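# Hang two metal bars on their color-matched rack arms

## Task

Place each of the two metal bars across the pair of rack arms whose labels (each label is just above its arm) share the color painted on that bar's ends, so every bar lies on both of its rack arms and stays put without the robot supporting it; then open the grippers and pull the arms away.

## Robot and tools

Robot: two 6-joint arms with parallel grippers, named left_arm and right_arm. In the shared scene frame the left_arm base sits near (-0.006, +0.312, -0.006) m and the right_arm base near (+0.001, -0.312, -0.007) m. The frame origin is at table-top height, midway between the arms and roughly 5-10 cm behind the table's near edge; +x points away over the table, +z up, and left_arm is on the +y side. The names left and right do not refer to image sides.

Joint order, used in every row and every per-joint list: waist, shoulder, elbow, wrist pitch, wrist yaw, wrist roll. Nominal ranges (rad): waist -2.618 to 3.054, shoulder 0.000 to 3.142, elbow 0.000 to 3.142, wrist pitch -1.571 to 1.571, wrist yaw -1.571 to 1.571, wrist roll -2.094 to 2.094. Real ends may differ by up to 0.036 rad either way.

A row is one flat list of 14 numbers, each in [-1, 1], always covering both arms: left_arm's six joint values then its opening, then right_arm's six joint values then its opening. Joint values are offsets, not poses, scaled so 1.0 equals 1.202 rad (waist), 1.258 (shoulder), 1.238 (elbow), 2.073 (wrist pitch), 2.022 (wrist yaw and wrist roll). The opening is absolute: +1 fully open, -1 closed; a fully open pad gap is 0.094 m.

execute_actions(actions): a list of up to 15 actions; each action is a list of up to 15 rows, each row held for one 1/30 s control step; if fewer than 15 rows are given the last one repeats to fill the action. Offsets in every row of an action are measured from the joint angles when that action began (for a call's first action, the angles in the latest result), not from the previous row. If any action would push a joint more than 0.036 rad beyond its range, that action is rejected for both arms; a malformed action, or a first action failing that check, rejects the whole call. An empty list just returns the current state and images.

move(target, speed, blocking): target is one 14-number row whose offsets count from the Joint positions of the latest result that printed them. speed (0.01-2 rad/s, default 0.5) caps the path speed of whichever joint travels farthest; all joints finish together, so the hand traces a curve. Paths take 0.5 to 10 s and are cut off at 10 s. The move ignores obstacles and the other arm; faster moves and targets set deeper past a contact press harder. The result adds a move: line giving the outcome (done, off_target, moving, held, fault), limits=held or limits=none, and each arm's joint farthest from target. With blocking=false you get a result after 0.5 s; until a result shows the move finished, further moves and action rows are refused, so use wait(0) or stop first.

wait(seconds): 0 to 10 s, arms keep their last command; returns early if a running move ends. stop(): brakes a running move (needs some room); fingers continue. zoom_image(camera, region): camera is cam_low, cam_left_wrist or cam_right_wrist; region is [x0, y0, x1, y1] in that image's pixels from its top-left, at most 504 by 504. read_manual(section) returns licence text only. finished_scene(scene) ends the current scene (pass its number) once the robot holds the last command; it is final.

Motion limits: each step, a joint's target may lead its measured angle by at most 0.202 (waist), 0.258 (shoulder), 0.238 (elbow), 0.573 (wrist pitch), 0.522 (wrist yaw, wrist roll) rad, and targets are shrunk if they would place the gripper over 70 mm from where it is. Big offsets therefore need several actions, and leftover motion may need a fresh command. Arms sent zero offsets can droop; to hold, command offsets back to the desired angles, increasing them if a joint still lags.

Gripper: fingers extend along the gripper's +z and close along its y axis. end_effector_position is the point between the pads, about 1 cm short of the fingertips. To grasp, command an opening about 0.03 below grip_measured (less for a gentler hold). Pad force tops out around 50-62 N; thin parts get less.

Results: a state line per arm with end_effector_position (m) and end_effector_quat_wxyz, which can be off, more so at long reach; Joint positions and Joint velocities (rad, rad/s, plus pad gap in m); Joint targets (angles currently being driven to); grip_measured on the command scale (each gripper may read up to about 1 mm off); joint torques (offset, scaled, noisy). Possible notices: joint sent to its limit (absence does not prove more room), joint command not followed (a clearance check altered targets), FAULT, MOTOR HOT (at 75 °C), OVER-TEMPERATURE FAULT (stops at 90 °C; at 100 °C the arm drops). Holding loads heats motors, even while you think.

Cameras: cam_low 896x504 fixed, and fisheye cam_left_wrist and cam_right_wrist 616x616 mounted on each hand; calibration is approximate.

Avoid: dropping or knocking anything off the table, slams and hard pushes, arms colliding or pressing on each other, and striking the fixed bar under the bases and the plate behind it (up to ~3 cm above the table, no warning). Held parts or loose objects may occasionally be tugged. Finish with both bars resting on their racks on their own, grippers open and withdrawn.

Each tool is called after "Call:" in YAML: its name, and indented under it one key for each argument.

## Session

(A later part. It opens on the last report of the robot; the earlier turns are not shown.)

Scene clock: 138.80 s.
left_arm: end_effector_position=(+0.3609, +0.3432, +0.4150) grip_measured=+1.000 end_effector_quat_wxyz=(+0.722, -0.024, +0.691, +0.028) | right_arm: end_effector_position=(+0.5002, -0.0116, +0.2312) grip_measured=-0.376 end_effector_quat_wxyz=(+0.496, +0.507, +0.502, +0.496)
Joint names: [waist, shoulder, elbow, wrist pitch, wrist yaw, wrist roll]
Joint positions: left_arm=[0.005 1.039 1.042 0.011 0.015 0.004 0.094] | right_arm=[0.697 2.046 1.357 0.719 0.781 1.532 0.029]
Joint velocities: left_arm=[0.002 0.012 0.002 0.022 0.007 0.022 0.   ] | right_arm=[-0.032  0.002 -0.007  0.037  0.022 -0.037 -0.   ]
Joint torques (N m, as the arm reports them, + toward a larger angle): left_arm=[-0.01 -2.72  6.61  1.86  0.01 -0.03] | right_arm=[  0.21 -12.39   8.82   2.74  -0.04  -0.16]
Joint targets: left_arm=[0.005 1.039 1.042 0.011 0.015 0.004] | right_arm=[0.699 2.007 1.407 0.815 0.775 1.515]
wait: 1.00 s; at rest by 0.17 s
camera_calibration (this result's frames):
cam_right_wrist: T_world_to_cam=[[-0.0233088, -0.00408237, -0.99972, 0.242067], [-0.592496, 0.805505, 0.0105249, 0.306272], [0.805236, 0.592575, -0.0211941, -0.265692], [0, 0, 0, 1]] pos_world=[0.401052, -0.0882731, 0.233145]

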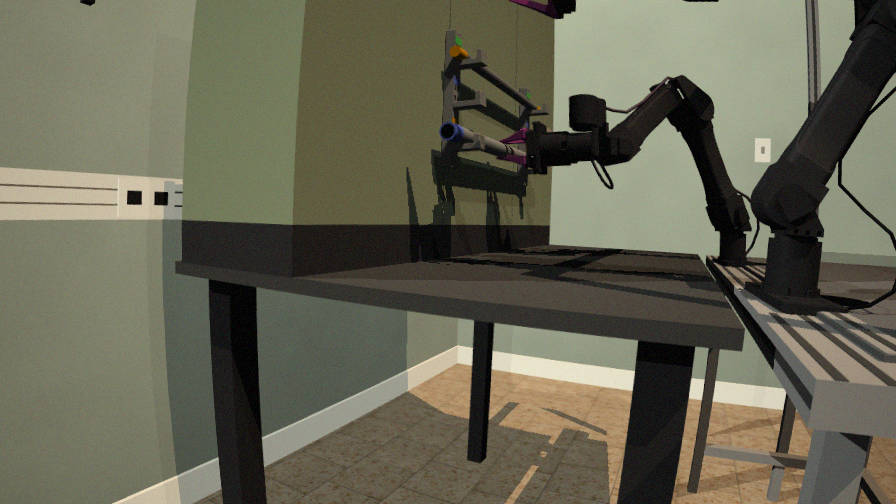

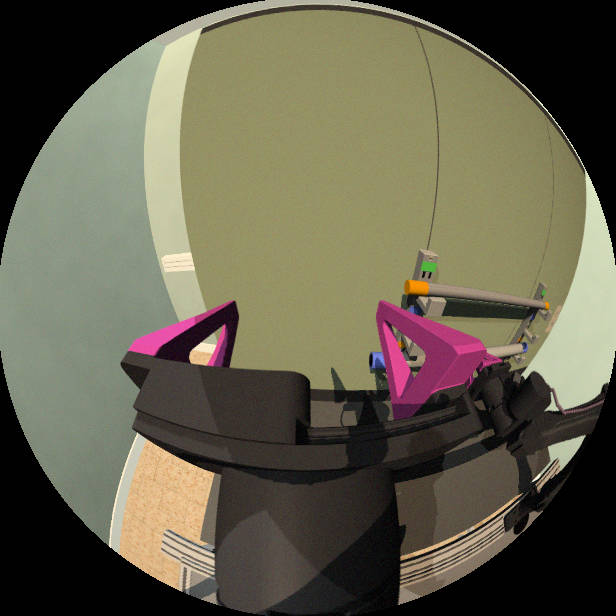

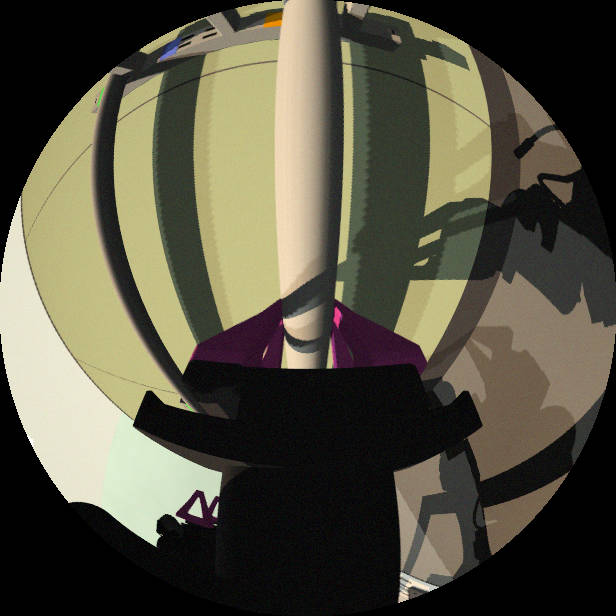

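Call:
execute_actions:
  actions:
    - [[0,0,0,0,0,0,1,0.002,-0.031,0.04,0.05,-0.003,-0.008,-0.45],[0,0,0,0,0,0,1,0.002,-0.031,0.04,0.054,-0.003,-0.008,-0.45],[0,0,0,0,0,0,1,0.002,-0.031,0.04,0.058,-0.003,-0.008,-0.45],[0,0,0,0,0,0,1,0.002,-0.031,0.04,0.062,-0.003,-0.008,-0.45],[0,0,0,0,0,0,1,0.002,-0.031,0.04,0.066,-0.003,-0.008,-0.45],[0,0,0,0,0,0,1,0.002,-0.031,0.04,0.07,-0.003,-0.008,-0.45],[0,0,0,0,0,0,1,0.002,-0.031,0.04,0.074,-0.003,-0.008,-0.45],[0,0,0,0,0,0,1,0.002,-0.031,0.04,0.078,-0.003,-0.008,-0.45]]

Call:
zoom_image:
  camera: "cam_low"
  region: [430, 80, 590, 200]

Scene clock: 161.53 s.
left_arm: end_effector_position=(+0.3609, +0.3432, +0.4150) grip_measured=+1.000 end_effector_quat_wxyz=(+0.722, -0.024, +0.691, +0.028) | right_arm: end_effector_position=(+0.5000, -0.0122, +0.2437) grip_measured=-0.376 end_effector_quat_wxyz=(+0.497, +0.507, +0.479, +0.517)
Joint names: [waist, shoulder, elbow, wrist pitch, wrist yaw, wrist roll]
Joint positions: left_arm=[0.005 1.039 1.042 0.011 0.015 0.004 0.094] | right_arm=[0.697 2.046 1.357 0.782 0.781 1.529 0.029]
Joint velocities: left_arm=[-0.022 -0.017  0.007  0.022 -0.037  0.007  0.   ] | right_arm=[-0.017  0.002  0.007  0.11   0.066  0.022 -0.   ]
Joint torques (N m, as the arm reports them, + toward a larger angle): left_arm=[ 0.   -2.74  6.6   1.86  0.   -0.03] | right_arm=[  0.17 -12.36   8.72   2.67  -0.06  -0.13]
Joint targets: left_arm=[0.005 1.039 1.042 0.011 0.015 0.004] | right_arm=[0.699 2.007 1.406 0.881 0.775 1.516]
camera_calibration (this result's frames):
cam_right_wrist: T_world_to_cam=[[0.0221415, 0.037823, -0.999039, 0.232202], [-0.591167, 0.806361, 0.0174264, 0.304219], [0.806245, 0.590214, 0.0402137, -0.280396], [0, 0, 0, 1]] pos_world=[0.400771, -0.0885995, 0.237954]

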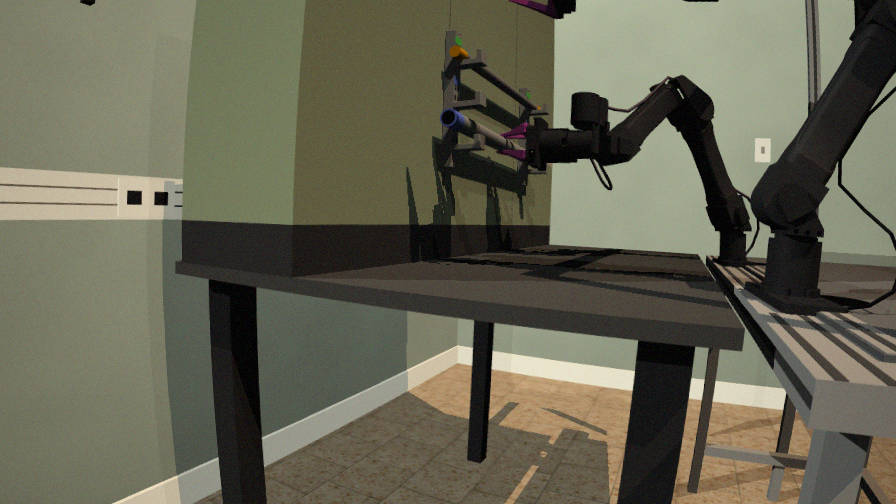

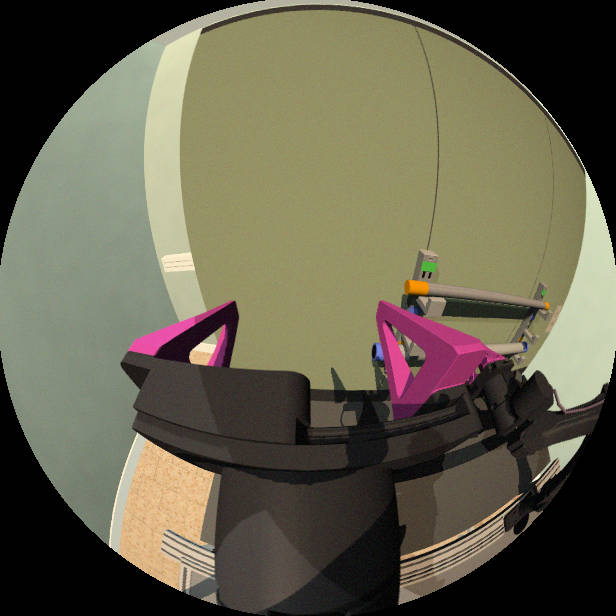

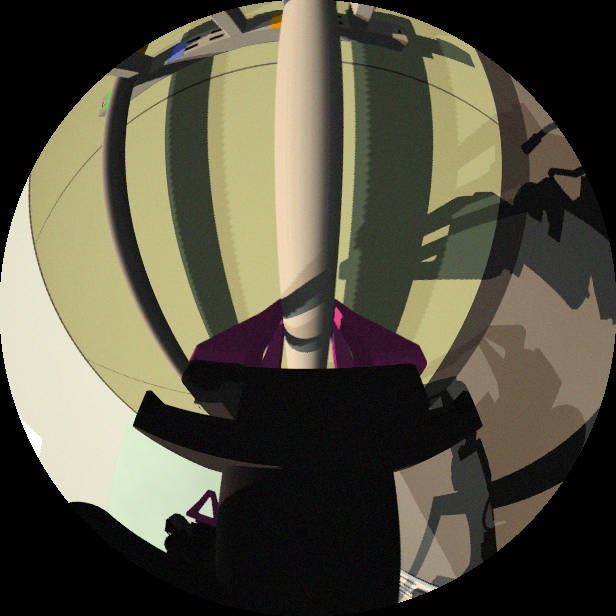

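Region (430, 80, 590, 200) of cam_low's 896x504 image, scaled by 3.150, with more detail than that image has; it fills the top 378 rows of this view, and the rest is white.

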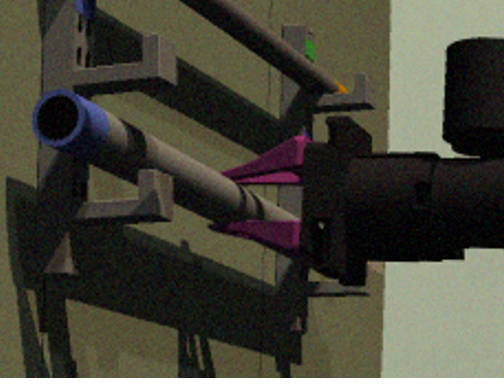

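Call:
execute_actions:
  actions:
    - [[0,0,0,0,0,0,1,0.002,-0.031,0.04,0.048,-0.003,-0.01,-0.45],[0,0,0,0,0,0,1,0.002,-0.031,0.04,0.048,-0.003,-0.014,-0.45],[0,0,0,0,0,0,1,0.002,-0.031,0.04,0.048,-0.003,-0.018,-0.45],[0,0,0,0,0,0,1,0.002,-0.031,0.04,0.048,-0.003,-0.022,-0.45],[0,0,0,0,0,0,1,0.002,-0.031,0.04,0.05,-0.003,-0.026,-0.45],[0,0,0,0,0,0,1,0.002,-0.031,0.04,0.053,-0.003,-0.029,-0.45],[0,0,0,0,0,0,1,0.002,-0.031,0.04,0.056,-0.003,-0.032,-0.45],[0,0,0,0,0,0,1,0.002,-0.031,0.04,0.059,-0.003,-0.035,-0.45],[0,0,0,0,0,0,1,0.002,-0.031,0.04,0.062,-0.003,-0.038,-0.45],[0,0,0,0,0,0,1,0.002,-0.031,0.04,0.065,-0.003,-0.041,-0.45],[0,0,0,0,0,0,1,0.002,-0.031,0.04,0.067,-0.003,-0.044,-0.45]]

Call:
wait:
  seconds: 1

Call:
zoom_image:
  camera: "cam_low"
  region: [430, 80, 590, 200]

Scene clock: 174.87 s.
left_arm: end_effector_position=(+0.3609, +0.3432, +0.4150) grip_measured=+1.000 end_effector_quat_wxyz=(+0.722, -0.024, +0.691, +0.028) | right_arm: end_effector_position=(+0.4996, -0.0133, +0.2535) grip_measured=-0.376 end_effector_quat_wxyz=(+0.514, +0.491, +0.477, +0.517)
Joint names: [waist, shoulder, elbow, wrist pitch, wrist yaw, wrist roll]
Joint positions: left_arm=[0.005 1.039 1.042 0.011 0.015 0.004 0.094] | right_arm=[0.697 2.046 1.357 0.832 0.781 1.463 0.029]
Joint velocities: left_arm=[ 0.017  0.007 -0.007 -0.066 -0.007 -0.007  0.   ] | right_arm=[-0.007 -0.022  0.012  0.037 -0.081 -0.051  0.   ]
Joint torques (N m, as the arm reports them, + toward a larger angle): left_arm=[-0.01 -2.73  6.6   1.86  0.   -0.02] | right_arm=[  0.25 -12.36   8.7    2.53  -0.08  -0.13]
Joint targets: left_arm=[0.005 1.039 1.042 0.011 0.015 0.004] | right_arm=[0.700 2.007 1.406 0.921 0.775 1.440]
camera_calibration (this result's frames):
cam_right_wrist: T_world_to_cam=[[0.0571976, 0.00707673, -0.998338, 0.22392], [-0.586799, 0.809253, -0.027883, 0.313965], [0.80771, 0.587418, 0.0504399, -0.283173], [0, 0, 0, 1]] pos_world=[0.400149, -0.0893203, 0.246585]

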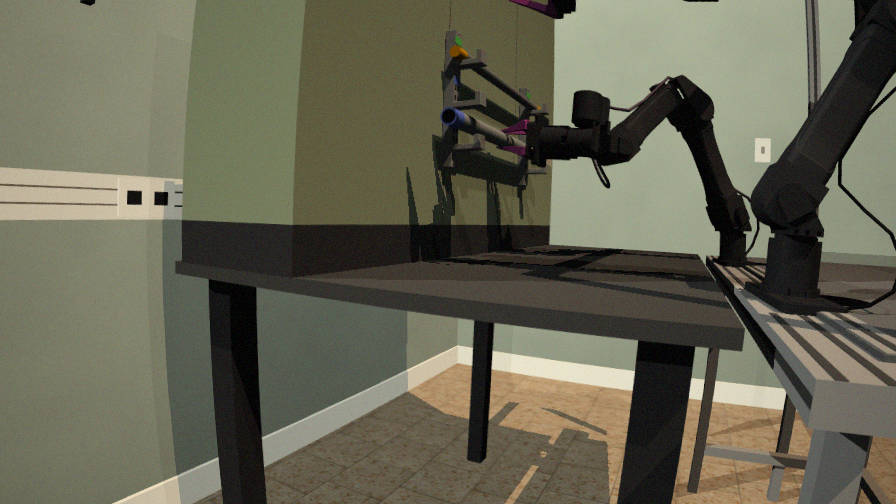

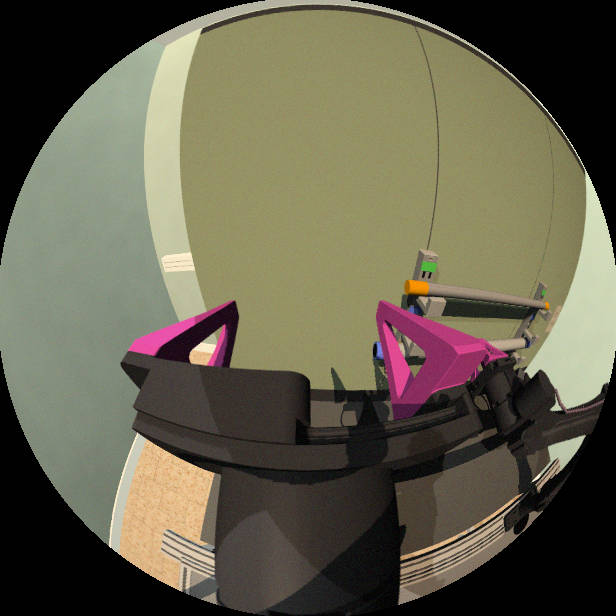

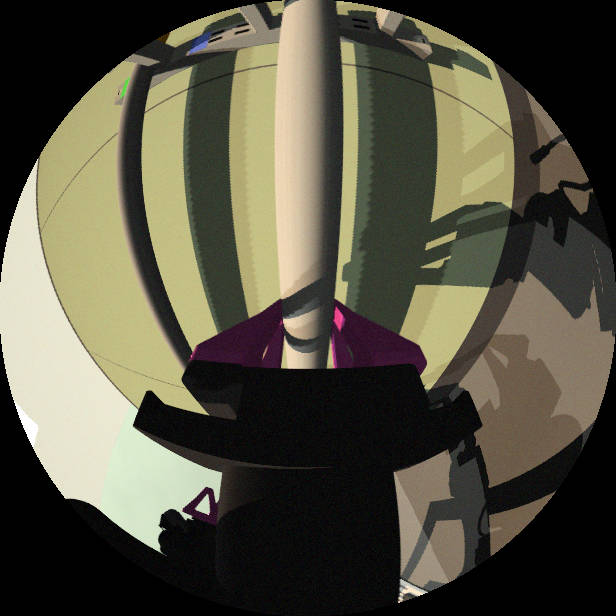

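Scene clock: 175.87 s.
left_arm: end_effector_position=(+0.3609, +0.3432, +0.4150) grip_measured=+1.000 end_effector_quat_wxyz=(+0.722, -0.024, +0.691, +0.028) | right_arm: end_effector_position=(+0.4995, -0.0135, +0.2552) grip_measured=-0.376 end_effector_quat_wxyz=(+0.517, +0.489, +0.476, +0.517)
Joint names: [waist, shoulder, elbow, wrist pitch, wrist yaw, wrist roll]
Joint positions: left_arm=[0.005 1.039 1.042 0.011 0.015 0.004 0.094] | right_arm=[0.697 2.046 1.357 0.842 0.781 1.453 0.029]
Joint velocities: left_arm=[ 0.012  0.002  0.002 -0.066 -0.051  0.022  0.   ] | right_arm=[-0.002  0.017 -0.012  0.081 -0.007 -0.022  0.001]
Joint torques (N m, as the arm reports them, + toward a larger angle): left_arm=[ 0.   -2.72  6.61  1.86  0.   -0.04] | right_arm=[  0.22 -12.34   8.69   2.55  -0.07  -0.13]
Joint targets: left_arm=[0.005 1.039 1.042 0.011 0.015 0.004] | right_arm=[0.700 2.007 1.406 0.921 0.775 1.440]
wait: 1.00 s; at rest by 0.40 s
camera_calibration (this result's frames):
cam_right_wrist: T_world_to_cam=[[0.063593, 0.00314875, -0.997971, 0.222369], [-0.58572, 0.809768, -0.0347685, 0.315354], [0.808015, 0.586742, 0.0533398, -0.283934], [0, 0, 0, 1]] pos_world=[0.399991, -0.0894675, 0.248027]

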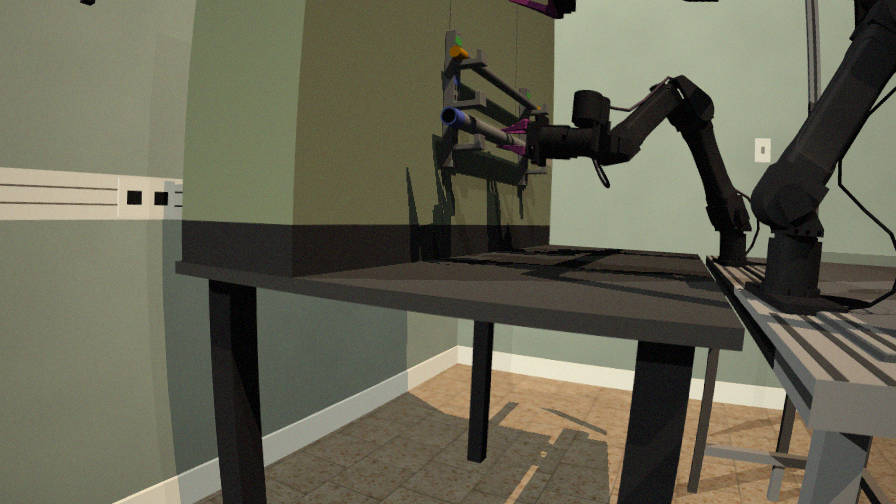

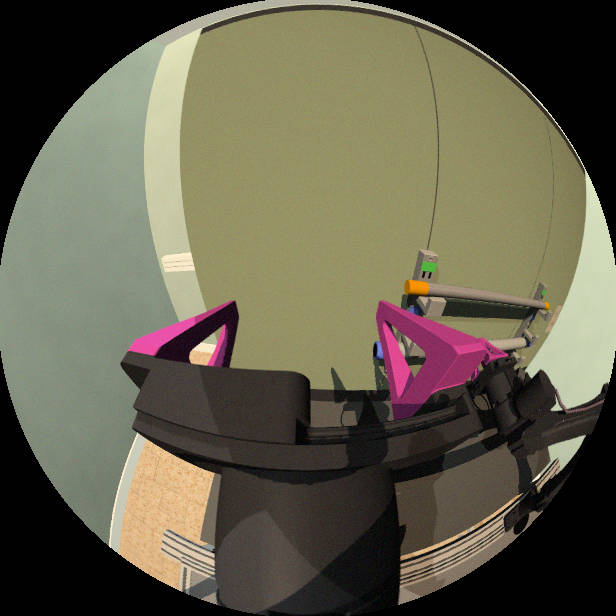

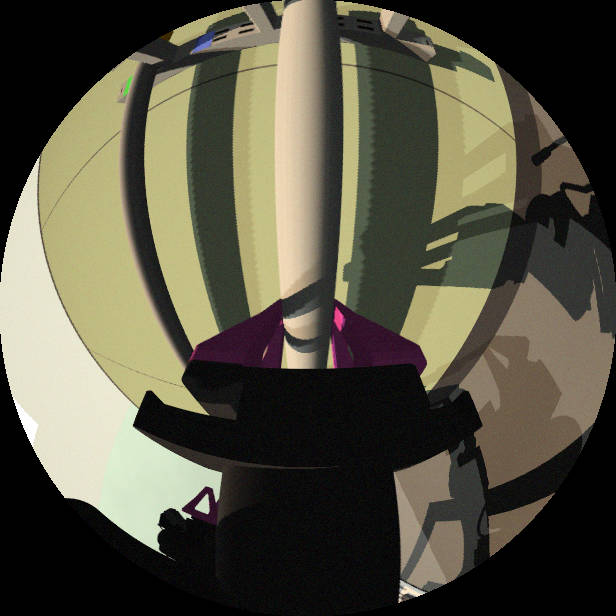

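Region (430, 80, 590, 200) of cam_low's 896x504 image, scaled by 3.150, with more detail than that image has; it fills the top 378 rows of this view, and the rest is white.

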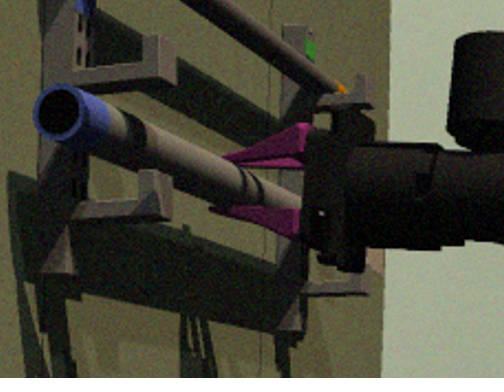

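Call:
execute_actions:
  actions:
    - [[0,0,0,0,0,0,1,0.002,-0.036,0.02,0.038,-0.003,-0.004,-0.45],[0,0,0,0,0,0,1,0.002,-0.04,0.004,0.038,-0.003,-0.004,-0.45],[0,0,0,0,0,0,1,0.002,-0.044,-0.002,0.0395,-0.003,-0.004,-0.45],[0,0,0,0,0,0,1,0.002,-0.048,-0.009,0.041,-0.003,-0.004,-0.45],[0,0,0,0,0,0,1,0.002,-0.052,-0.015,0.042,-0.003,-0.004,-0.45],[0,0,0,0,0,0,1,0.002,-0.056,-0.021,0.0435,-0.003,-0.004,-0.45],[0,0,0,0,0,0,1,0.002,-0.06,-0.027,0.045,-0.003,-0.004,-0.45],[0,0,0,0,0,0,1,0.002,-0.064,-0.034,0.046,-0.003,-0.004,-0.45],[0,0,0,0,0,0,1,0.002,-0.068,-0.04,0.0475,-0.003,-0.004,-0.45],[0,0,0,0,0,0,1,0.002,-0.072,-0.046,0.049,-0.003,-0.004,-0.45],[0,0,0,0,0,0,1,0.002,-0.076,-0.053,0.05,-0.003,-0.004,-0.45],[0,0,0,0,0,0,1,0.002,-0.08,-0.059,0.0516,-0.003,-0.004,-0.45]]

Call:
wait:
  seconds: 1

Call:
zoom_image:
  camera: "cam_low"
  region: [430, 80, 590, 200]

Scene clock: 195.70 s.
left_arm: end_effector_position=(+0.3609, +0.3432, +0.4150) grip_measured=+1.000 end_effector_quat_wxyz=(+0.722, -0.024, +0.691, +0.028) | right_arm: end_effector_position=(+0.4889, -0.0244, +0.2604) grip_measured=-0.376 end_effector_quat_wxyz=(+0.517, +0.489, +0.472, +0.520)
Joint names: [waist, shoulder, elbow, wrist pitch, wrist yaw, wrist roll]
Joint positions: left_arm=[0.005 1.039 1.042 0.011 0.015 0.004 0.094] | right_arm=[0.697 1.991 1.286 0.867 0.782 1.453 0.029]
Joint velocities: left_arm=[ 0.007  0.017  0.007 -0.051 -0.022  0.081  0.   ] | right_arm=[-0.007 -0.032 -0.027  0.095  0.022  0.051 -0.001]
Joint torques (N m, as the arm reports them, + toward a larger angle): left_arm=[ 0.   -2.73  6.61  1.86  0.   -0.03] | right_arm=[  0.21 -12.14   5.3    2.52  -0.09  -0.08]
Joint targets: left_arm=[0.005 1.039 1.042 0.011 0.015 0.004] | right_arm=[0.700 1.946 1.284 0.948 0.775 1.445]
camera_calibration (this result's frames):
cam_right_wrist: T_world_to_cam=[[0.0710439, 0.010202, -0.997421, 0.224603], [-0.584146, 0.810965, -0.0333125, 0.317054], [0.808533, 0.585006, 0.0635736, -0.272176], [0, 0, 0, 1]] pos_world=[0.389313, -0.100187, 0.251889]

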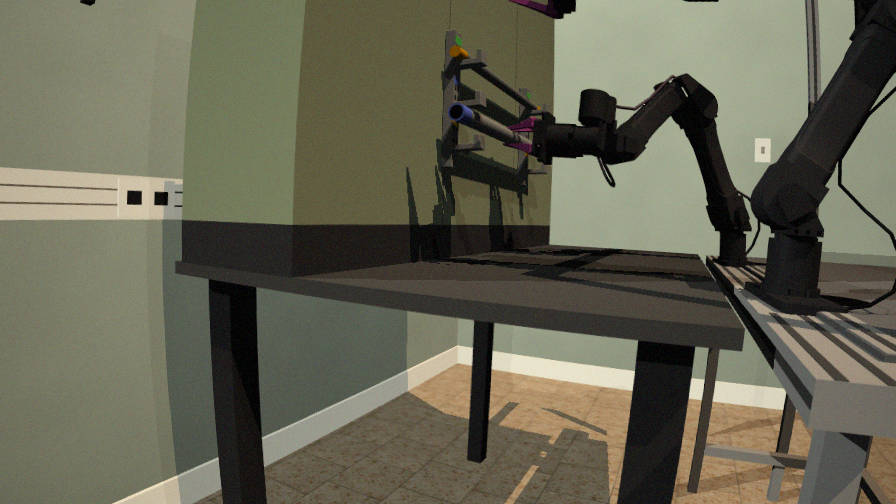

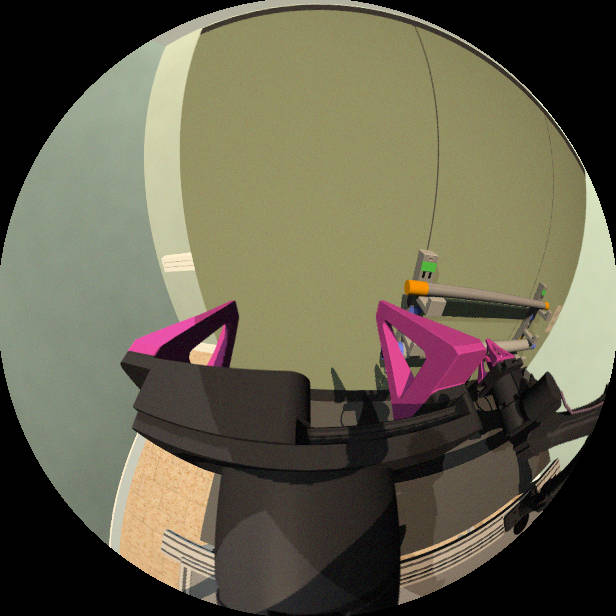

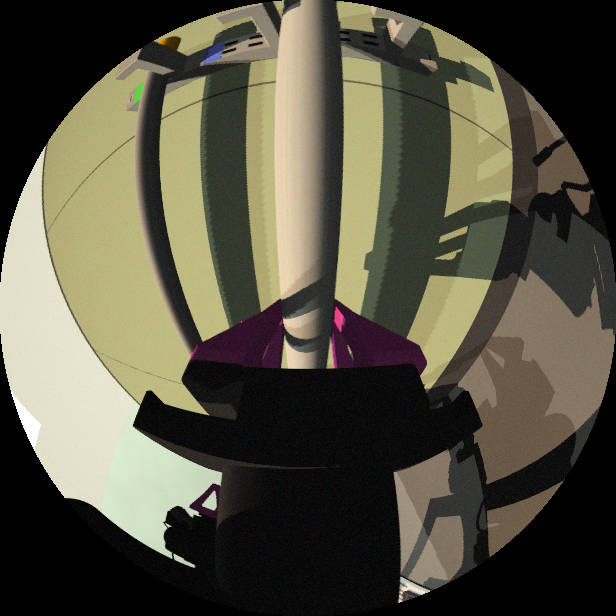

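Scene clock: 196.70 s.
left_arm: end_effector_position=(+0.3609, +0.3432, +0.4150) grip_measured=+1.000 end_effector_quat_wxyz=(+0.722, -0.024, +0.691, +0.028) | right_arm: end_effector_position=(+0.4887, -0.0247, +0.2615) grip_measured=-0.376 end_effector_quat_wxyz=(+0.517, +0.489, +0.470, +0.522)
Joint names: [waist, shoulder, elbow, wrist pitch, wrist yaw, wrist roll]
Joint positions: left_arm=[0.005 1.039 1.042 0.011 0.015 0.004 0.094] | right_arm=[0.697 1.99  1.286 0.872 0.782 1.453 0.029]
Joint velocities: left_arm=[-0.022  0.002  0.002 -0.051 -0.051 -0.007  0.   ] | right_arm=[-0.007  0.017 -0.012 -0.066  0.037  0.022  0.   ]
Joint torques (N m, as the arm reports them, + toward a larger angle): left_arm=[-0.02 -2.72  6.61  1.86  0.   -0.03] | right_arm=[  0.22 -12.24   5.21   2.52  -0.1   -0.08]
Joint targets: left_arm=[0.005 1.039 1.042 0.011 0.015 0.004] | right_arm=[0.700 1.946 1.283 0.948 0.775 1.445]
wait: 1.00 s; at rest by 0.23 s
camera_calibration (this result's frames):
cam_right_wrist: T_world_to_cam=[[0.0745727, 0.0136471, -0.997122, 0.22403], [-0.583852, 0.811206, -0.0325626, 0.316851], [0.808428, 0.584601, 0.0684618, -0.273207], [0, 0, 0, 1]] pos_world=[0.389156, -0.100372, 0.252407]

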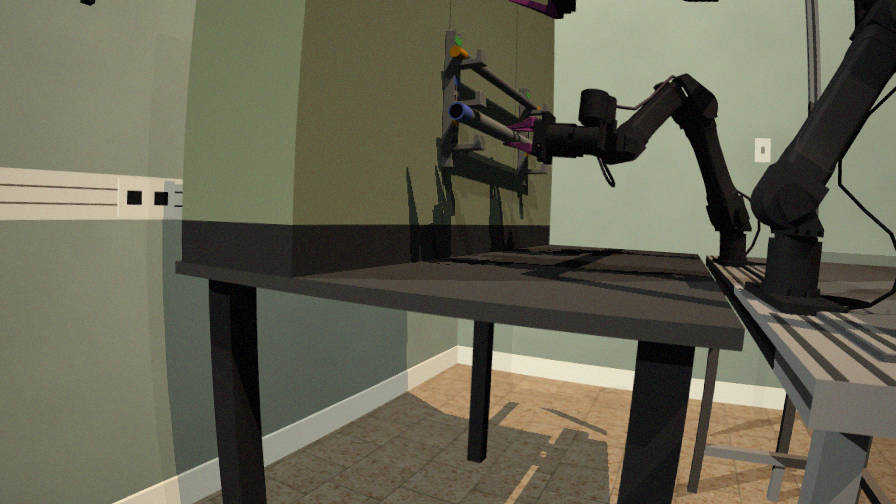

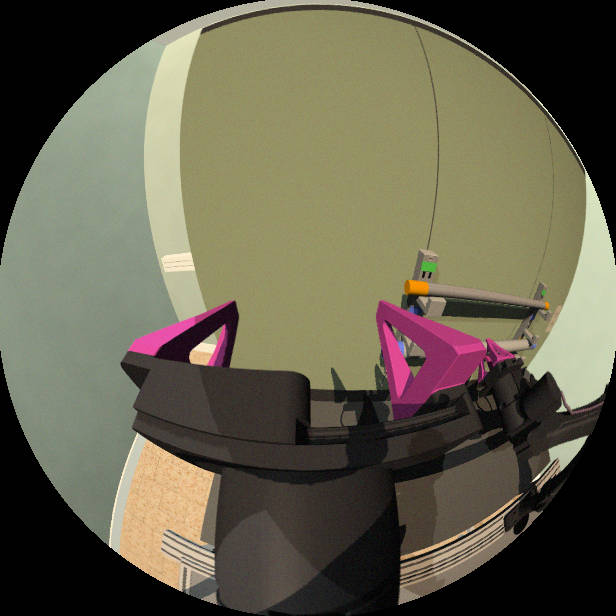

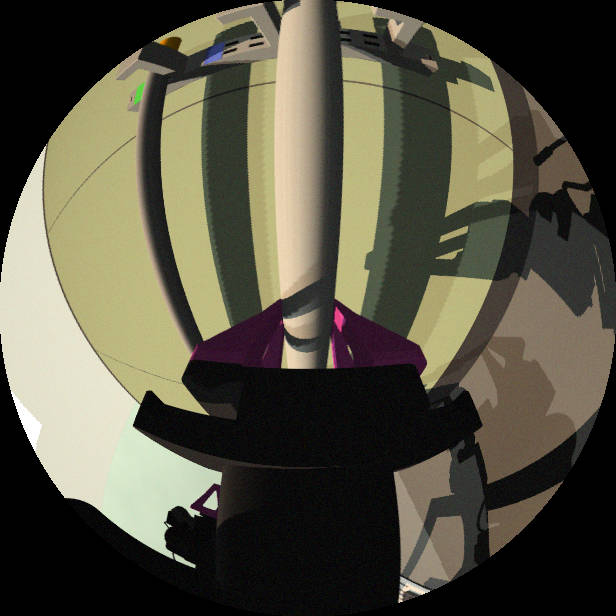

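Region (430, 80, 590, 200) of cam_low's 896x504 image, scaled by 3.150, with more detail than that image has; it fills the top 378 rows of this view, and the rest is white.

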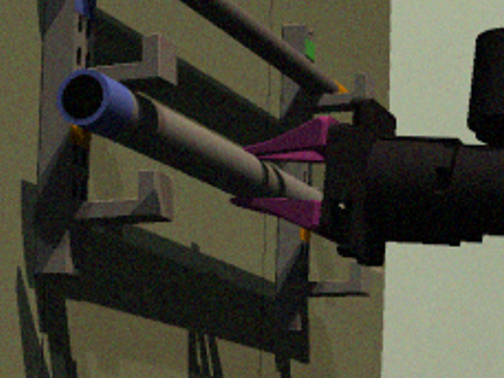

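Call:
execute_actions:
  actions:
    - [[0,0,0,0,0,0,1,0.002,-0.035,-0.008,0.037,-0.003,-0.004,-0.45],[0,0,0,0,0,0,1,0.002,-0.035,-0.014,0.037,-0.003,-0.004,-0.45],[0,0,0,0,0,0,1,0.002,-0.04,-0.022,0.038,-0.003,-0.004,-0.45],[0,0,0,0,0,0,1,0.002,-0.047,-0.033,0.04,-0.003,-0.004,-0.45],[0,0,0,0,0,0,1,0.002,-0.054,-0.044,0.042,-0.003,-0.004,-0.45],[0,0,0,0,0,0,1,0.002,-0.061,-0.056,0.044,-0.003,-0.004,-0.45],[0,0,0,0,0,0,1,0.002,-0.069,-0.067,0.046,-0.003,-0.004,-0.45],[0,0,0,0,0,0,1,0.002,-0.076,-0.078,0.048,-0.003,-0.004,-0.45],[0,0,0,0,0,0,1,0.002,-0.083,-0.09,0.05,-0.003,-0.004,-0.45],[0,0,0,0,0,0,1,0.002,-0.091,-0.101,0.052,-0.003,-0.004,-0.45],[0,0,0,0,0,0,1,0.002,-0.098,-0.112,0.054,-0.003,-0.004,-0.45],[0,0,0,0,0,0,1,0.002,-0.105,-0.123,0.056,-0.003,-0.004,-0.45],[0,0,0,0,0,0,1,0.002,-0.113,-0.135,0.059,-0.003,-0.004,-0.45],[0,0,0,0,0,0,1,0.002,-0.12,-0.146,0.061,-0.003,-0.004,-0.45],[0,0,0,0,0,0,1,0.002,-0.127,-0.157,0.063,-0.003,-0.004,-0.45]]

Call:
wait:
  seconds: 1

Call:
zoom_image:
  camera: "cam_low"
  region: [430, 80, 590, 200]

Scene clock: 215.87 s.
left_arm: end_effector_position=(+0.3609, +0.3432, +0.4150) grip_measured=+1.000 end_effector_quat_wxyz=(+0.722, -0.024, +0.691, +0.028) | right_arm: end_effector_position=(+0.4654, -0.0468, +0.2483) grip_measured=-0.376 end_effector_quat_wxyz=(+0.517, +0.489, +0.483, +0.510)
Joint names: [waist, shoulder, elbow, wrist pitch, wrist yaw, wrist roll]
Joint positions: left_arm=[0.005 1.039 1.042 0.011 0.015 0.004 0.094] | right_arm=[0.697 1.891 1.116 0.907 0.783 1.455 0.029]
Joint velocities: left_arm=[0.002 0.007 0.007 0.007 0.022 0.051 0.   ] | right_arm=[ 0.007 -0.3   -0.374  0.066  0.066  0.037 -0.   ]
Joint torques (N m, as the arm reports them, + toward a larger angle): left_arm=[ 0.   -2.72  6.61  1.86  0.   -0.03] | right_arm=[  0.16 -11.15   5.27   2.51  -0.09  -0.09]
Joint targets: left_arm=[0.005 1.039 1.042 0.011 0.015 0.004] | right_arm=[0.700 1.830 1.092 1.002 0.776 1.445]
camera_calibration (this result's frames):
cam_right_wrist: T_world_to_cam=[[0.048711, -0.00965273, -0.998766, 0.224272], [-0.585531, 0.809833, -0.0363838, 0.322481], [0.809185, 0.586581, 0.0337958, -0.232171], [0, 0, 0, 1]] pos_world=[0.365767, -0.122804, 0.243574]

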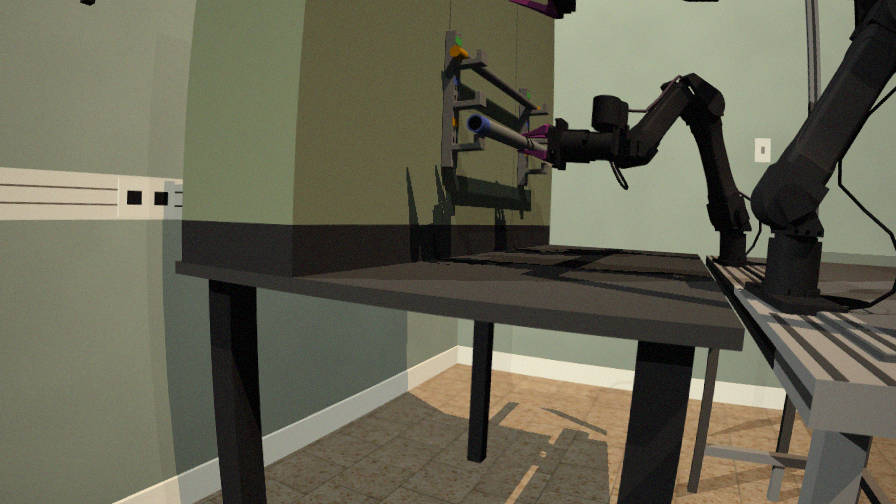

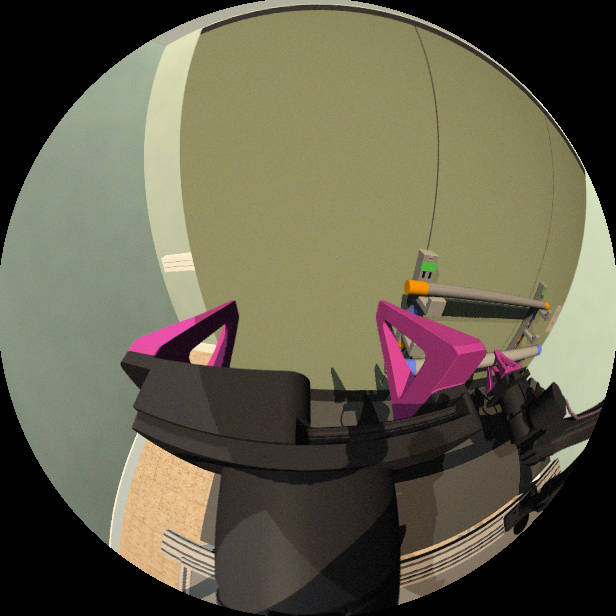

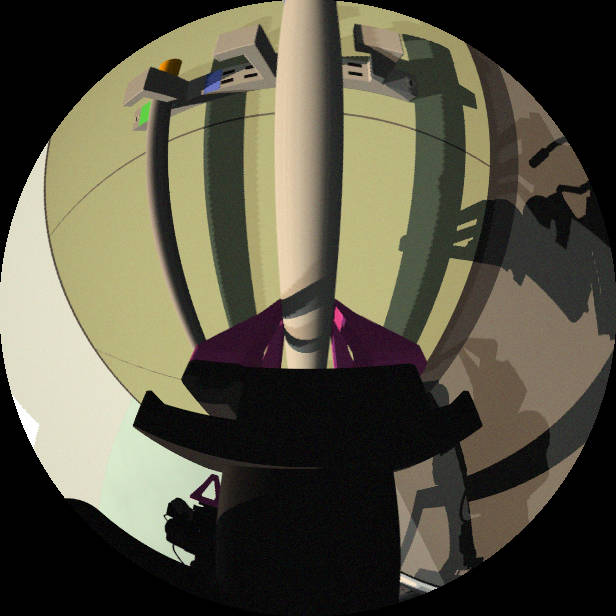

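Scene clock: 216.87 s.
left_arm: end_effector_position=(+0.3609, +0.3432, +0.4150) grip_measured=+1.000 end_effector_quat_wxyz=(+0.722, -0.024, +0.691, +0.028) | right_arm: end_effector_position=(+0.4615, -0.0515, +0.2530) grip_measured=-0.376 end_effector_quat_wxyz=(+0.517, +0.490, +0.476, +0.515)
Joint names: [waist, shoulder, elbow, wrist pitch, wrist yaw, wrist roll]
Joint positions: left_arm=[0.005 1.039 1.042 0.011 0.015 0.004 0.094] | right_arm=[0.697 1.871 1.094 0.926 0.786 1.455 0.029]
Joint velocities: left_arm=[ 0.007 -0.007  0.007  0.007  0.022 -0.022  0.   ] | right_arm=[-0.002 -0.017  0.002  0.066 -0.022  0.081  0.001]
Joint torques (N m, as the arm reports them, + toward a larger angle): left_arm=[-0.02 -2.72  6.61  1.87  0.   -0.03] | right_arm=[  0.22 -10.91   5.05   2.52  -0.11  -0.1 ]
Joint targets: left_arm=[0.005 1.039 1.042 0.011 0.015 0.004] | right_arm=[0.700 1.830 1.092 1.002 0.776 1.445]
wait: 1.00 s; at rest by 0.37 s
camera_calibration (this result's frames):
cam_right_wrist: T_world_to_cam=[[0.060818, 0.00259003, -0.998146, 0.223964], [-0.582029, 0.812484, -0.0333553, 0.321884], [0.810891, 0.582978, 0.0509211, -0.231796], [0, 0, 0, 1]] pos_world=[0.361686, -0.126974, 0.246089]

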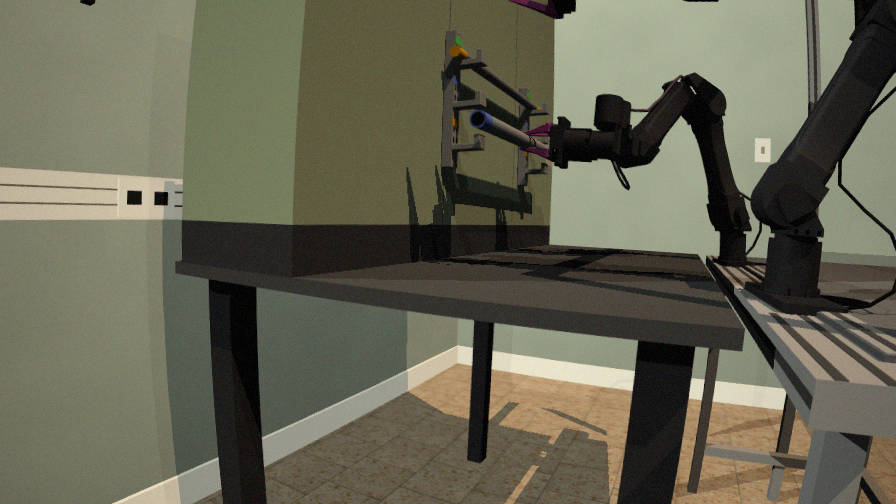

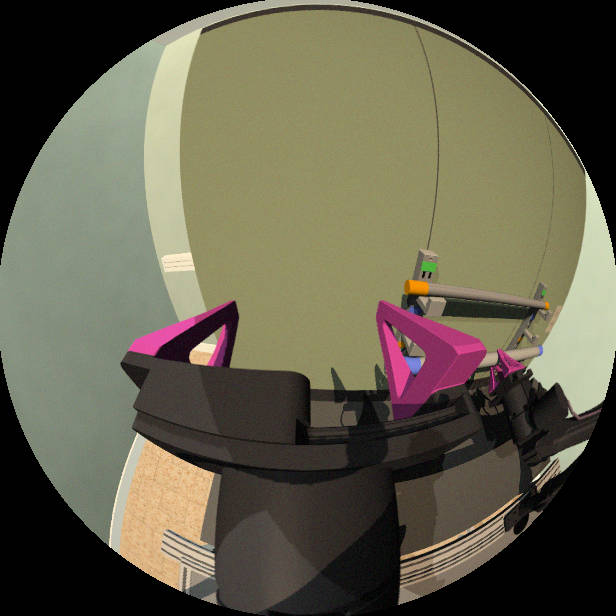

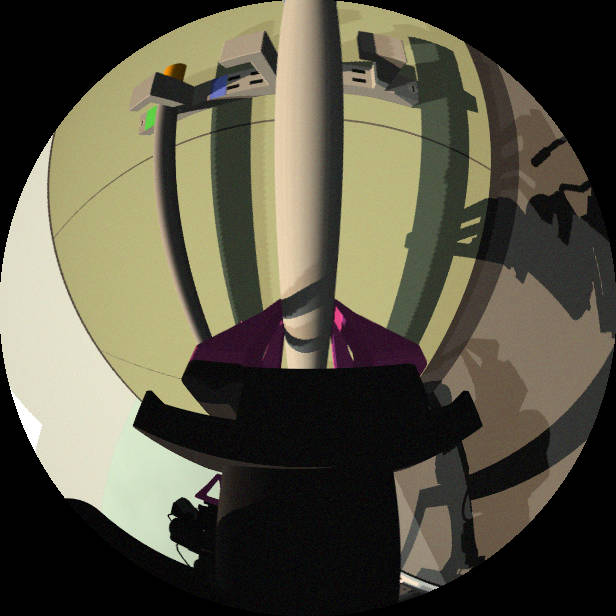

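Region (430, 80, 590, 200) of cam_low's 896x504 image, scaled by 3.150, with more detail than that image has; it fills the top 378 rows of this view, and the rest is white.

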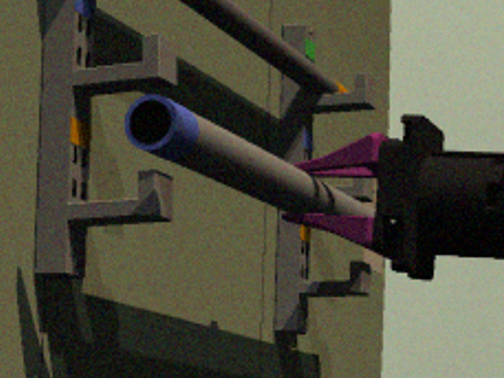

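Call:
execute_actions:
  actions:
    - [[0,0,0,0,0,0,1,0.002,-0.037,-0.01,0.038,-0.004,-0.004,-0.45],[0,0,0,0,0,0,1,0.002,-0.044,-0.021,0.04,-0.004,-0.004,-0.45],[0,0,0,0,0,0,1,0.002,-0.052,-0.032,0.042,-0.004,-0.004,-0.45],[0,0,0,0,0,0,1,0.002,-0.06,-0.043,0.044,-0.004,-0.004,-0.45],[0,0,0,0,0,0,1,0.002,-0.068,-0.054,0.046,-0.004,-0.004,-0.45],[0,0,0,0,0,0,1,0.002,-0.076,-0.065,0.048,-0.004,-0.004,-0.45],[0,0,0,0,0,0,1,0.002,-0.084,-0.076,0.05,-0.004,-0.004,-0.45],[0,0,0,0,0,0,1,0.002,-0.092,-0.087,0.052,-0.004,-0.004,-0.45],[0,0,0,0,0,0,1,0.002,-0.1,-0.098,0.054,-0.004,-0.004,-0.45],[0,0,0,0,0,0,1,0.002,-0.108,-0.109,0.056,-0.004,-0.004,-0.45],[0,0,0,0,0,0,1,0.002,-0.116,-0.12,0.058,-0.004,-0.004,-0.45],[0,0,0,0,0,0,1,0.002,-0.124,-0.131,0.06,-0.004,-0.004,-0.45],[0,0,0,0,0,0,1,0.002,-0.132,-0.142,0.062,-0.004,-0.004,-0.45],[0,0,0,0,0,0,1,0.002,-0.14,-0.153,0.063,-0.004,-0.004,-0.45],[0,0,0,0,0,0,1,0.002,-0.146,-0.164,0.064,-0.004,-0.004,-0.45]]

Call:
wait:
  seconds: 1

Scene clock: 229.90 s.
left_arm: end_effector_position=(+0.3609, +0.3432, +0.4150) grip_measured=+1.000 end_effector_quat_wxyz=(+0.722, -0.024, +0.691, +0.028) | right_arm: end_effector_position=(+0.4334, -0.0788, +0.2483) grip_measured=-0.376 end_effector_quat_wxyz=(+0.517, +0.490, +0.479, +0.512)
Joint names: [waist, shoulder, elbow, wrist pitch, wrist yaw, wrist roll]
Joint positions: left_arm=[0.005 1.039 1.042 0.011 0.015 0.004 0.094] | right_arm=[0.697 1.745 0.916 0.968 0.786 1.455 0.029]
Joint velocities: left_arm=[-0.012 -0.017 -0.007 -0.051 -0.007 -0.022  0.   ] | right_arm=[-0.012 -0.286 -0.379  0.212 -0.022 -0.007  0.001]
Joint torques (N m, as the arm reports them, + toward a larger angle): left_arm=[ 0.01 -2.73  6.61  1.86  0.   -0.03] | right_arm=[ 0.24 -9.63  4.97  2.48 -0.09 -0.08]
Joint targets: left_arm=[0.005 1.039 1.042 0.011 0.015 0.004] | right_arm=[0.700 1.688 0.891 1.059 0.778 1.447]
camera_calibration (this result's frames):
cam_right_wrist: T_world_to_cam=[[0.0537104, -0.00431129, -0.998547, 0.223718], [-0.582319, 0.812214, -0.0348289, 0.328074], [0.811184, 0.583344, 0.0411138, -0.190478], [0, 0, 0, 1]] pos_world=[0.333541, -0.154387, 0.24265]

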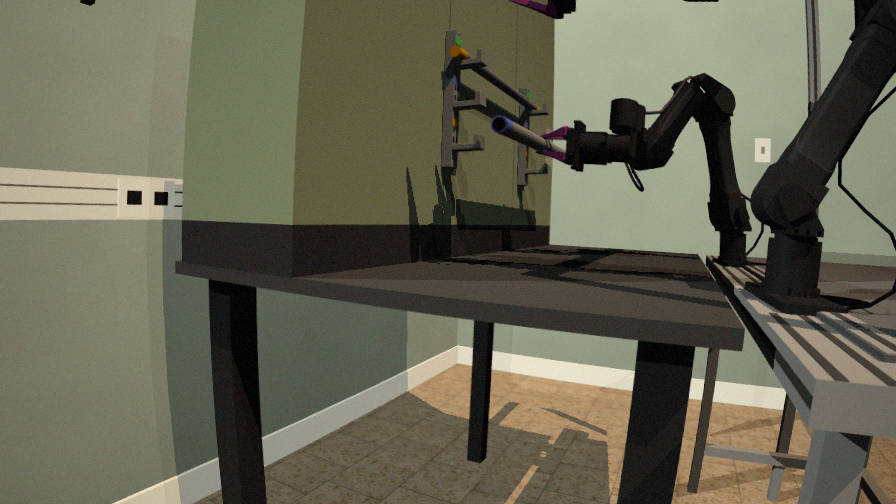

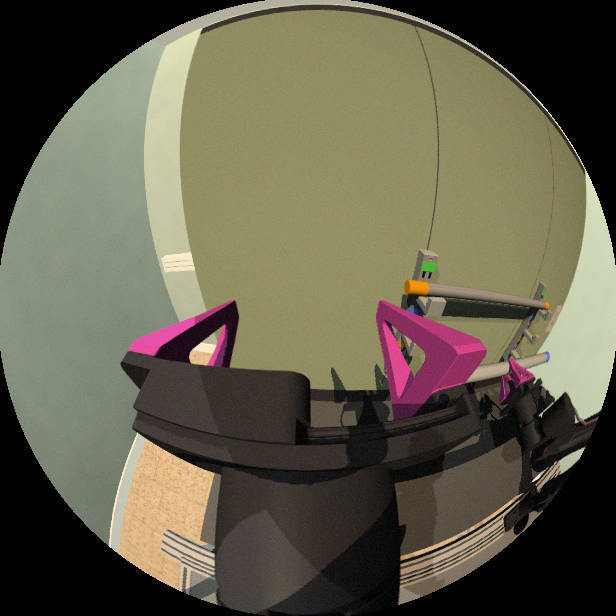

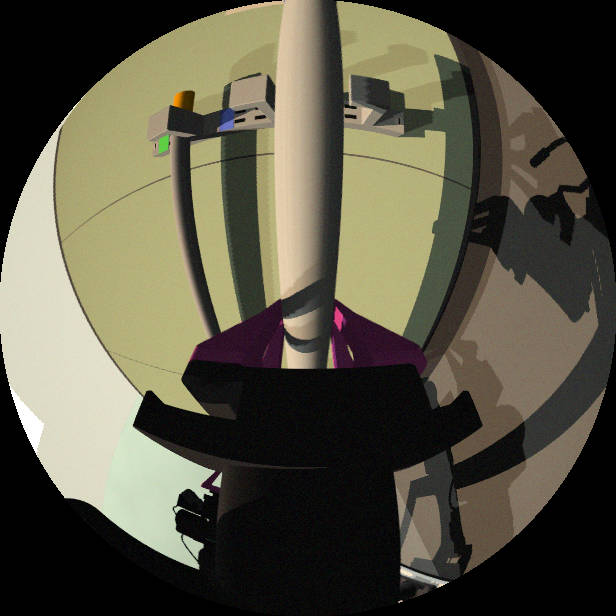

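Scene clock: 230.90 s.
left_arm: end_effector_position=(+0.3609, +0.3432, +0.4150) grip_measured=+1.000 end_effector_quat_wxyz=(+0.722, -0.024, +0.691, +0.028) | right_arm: end_effector_position=(+0.4295, -0.0830, +0.2505) grip_measured=-0.376 end_effector_quat_wxyz=(+0.518, +0.491, +0.475, +0.515)
Joint names: [waist, shoulder, elbow, wrist pitch, wrist yaw, wrist roll]
Joint positions: left_arm=[0.005 1.039 1.042 0.011 0.015 0.004 0.094] | right_arm=[0.697 1.727 0.894 0.983 0.788 1.455 0.029]
Joint velocities: left_arm=[ 0.002 -0.002 -0.002  0.066 -0.007  0.007  0.   ] | right_arm=[ 0.002 -0.007  0.017 -0.037  0.037  0.095 -0.001]
Joint torques (N m, as the arm reports them, + toward a larger angle): left_arm=[-0.01 -2.74  6.61  1.87  0.   -0.03] | right_arm=[ 0.24 -9.4   4.88  2.51 -0.1  -0.08]
Joint targets: left_arm=[0.005 1.039 1.042 0.011 0.015 0.004] | right_arm=[0.700 1.688 0.891 1.059 0.778 1.447]
wait: 1.00 s; at rest by 0.33 s
camera_calibration (this result's frames):
cam_right_wrist: T_world_to_cam=[[0.0614413, 0.00339881, -0.998105, 0.223286], [-0.58074, 0.813421, -0.0329793, 0.328224], [0.811767, 0.581666, 0.0519514, -0.188044], [0, 0, 0, 1]] pos_world=[0.329542, -0.158365, 0.243457]

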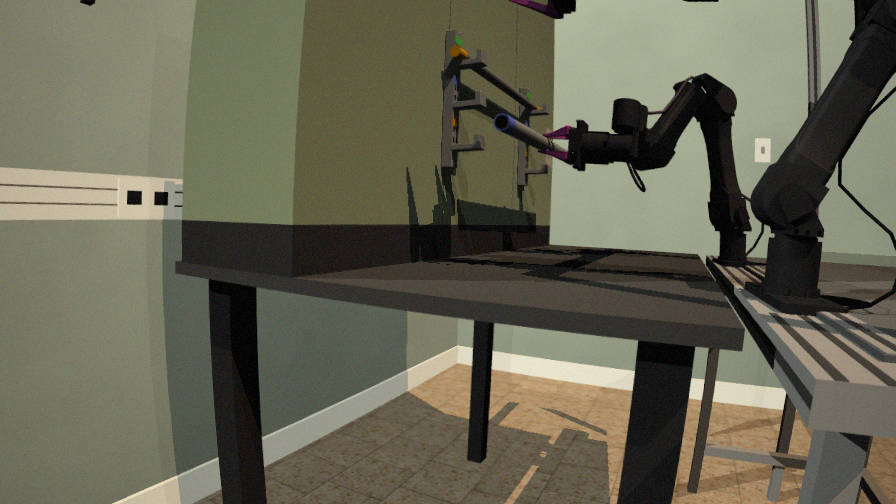

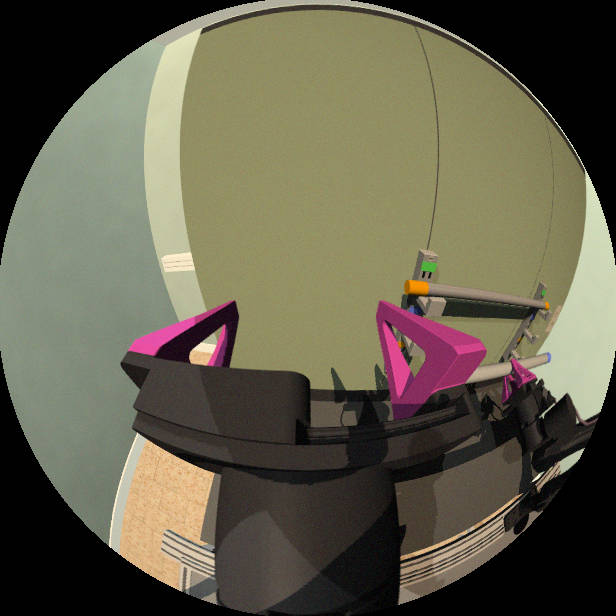

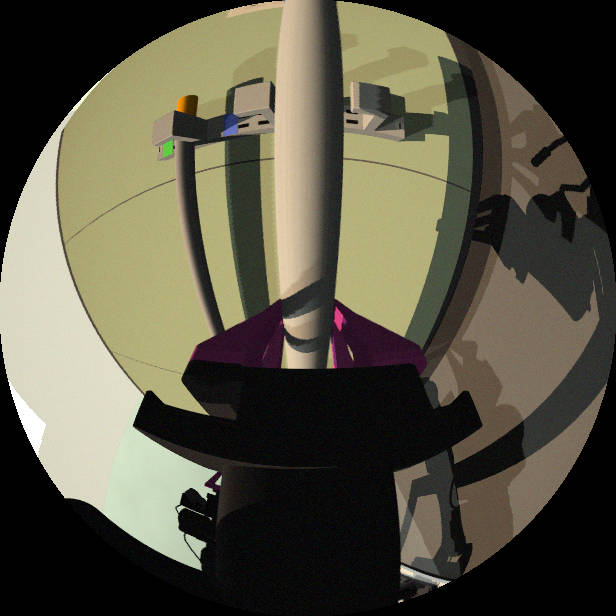

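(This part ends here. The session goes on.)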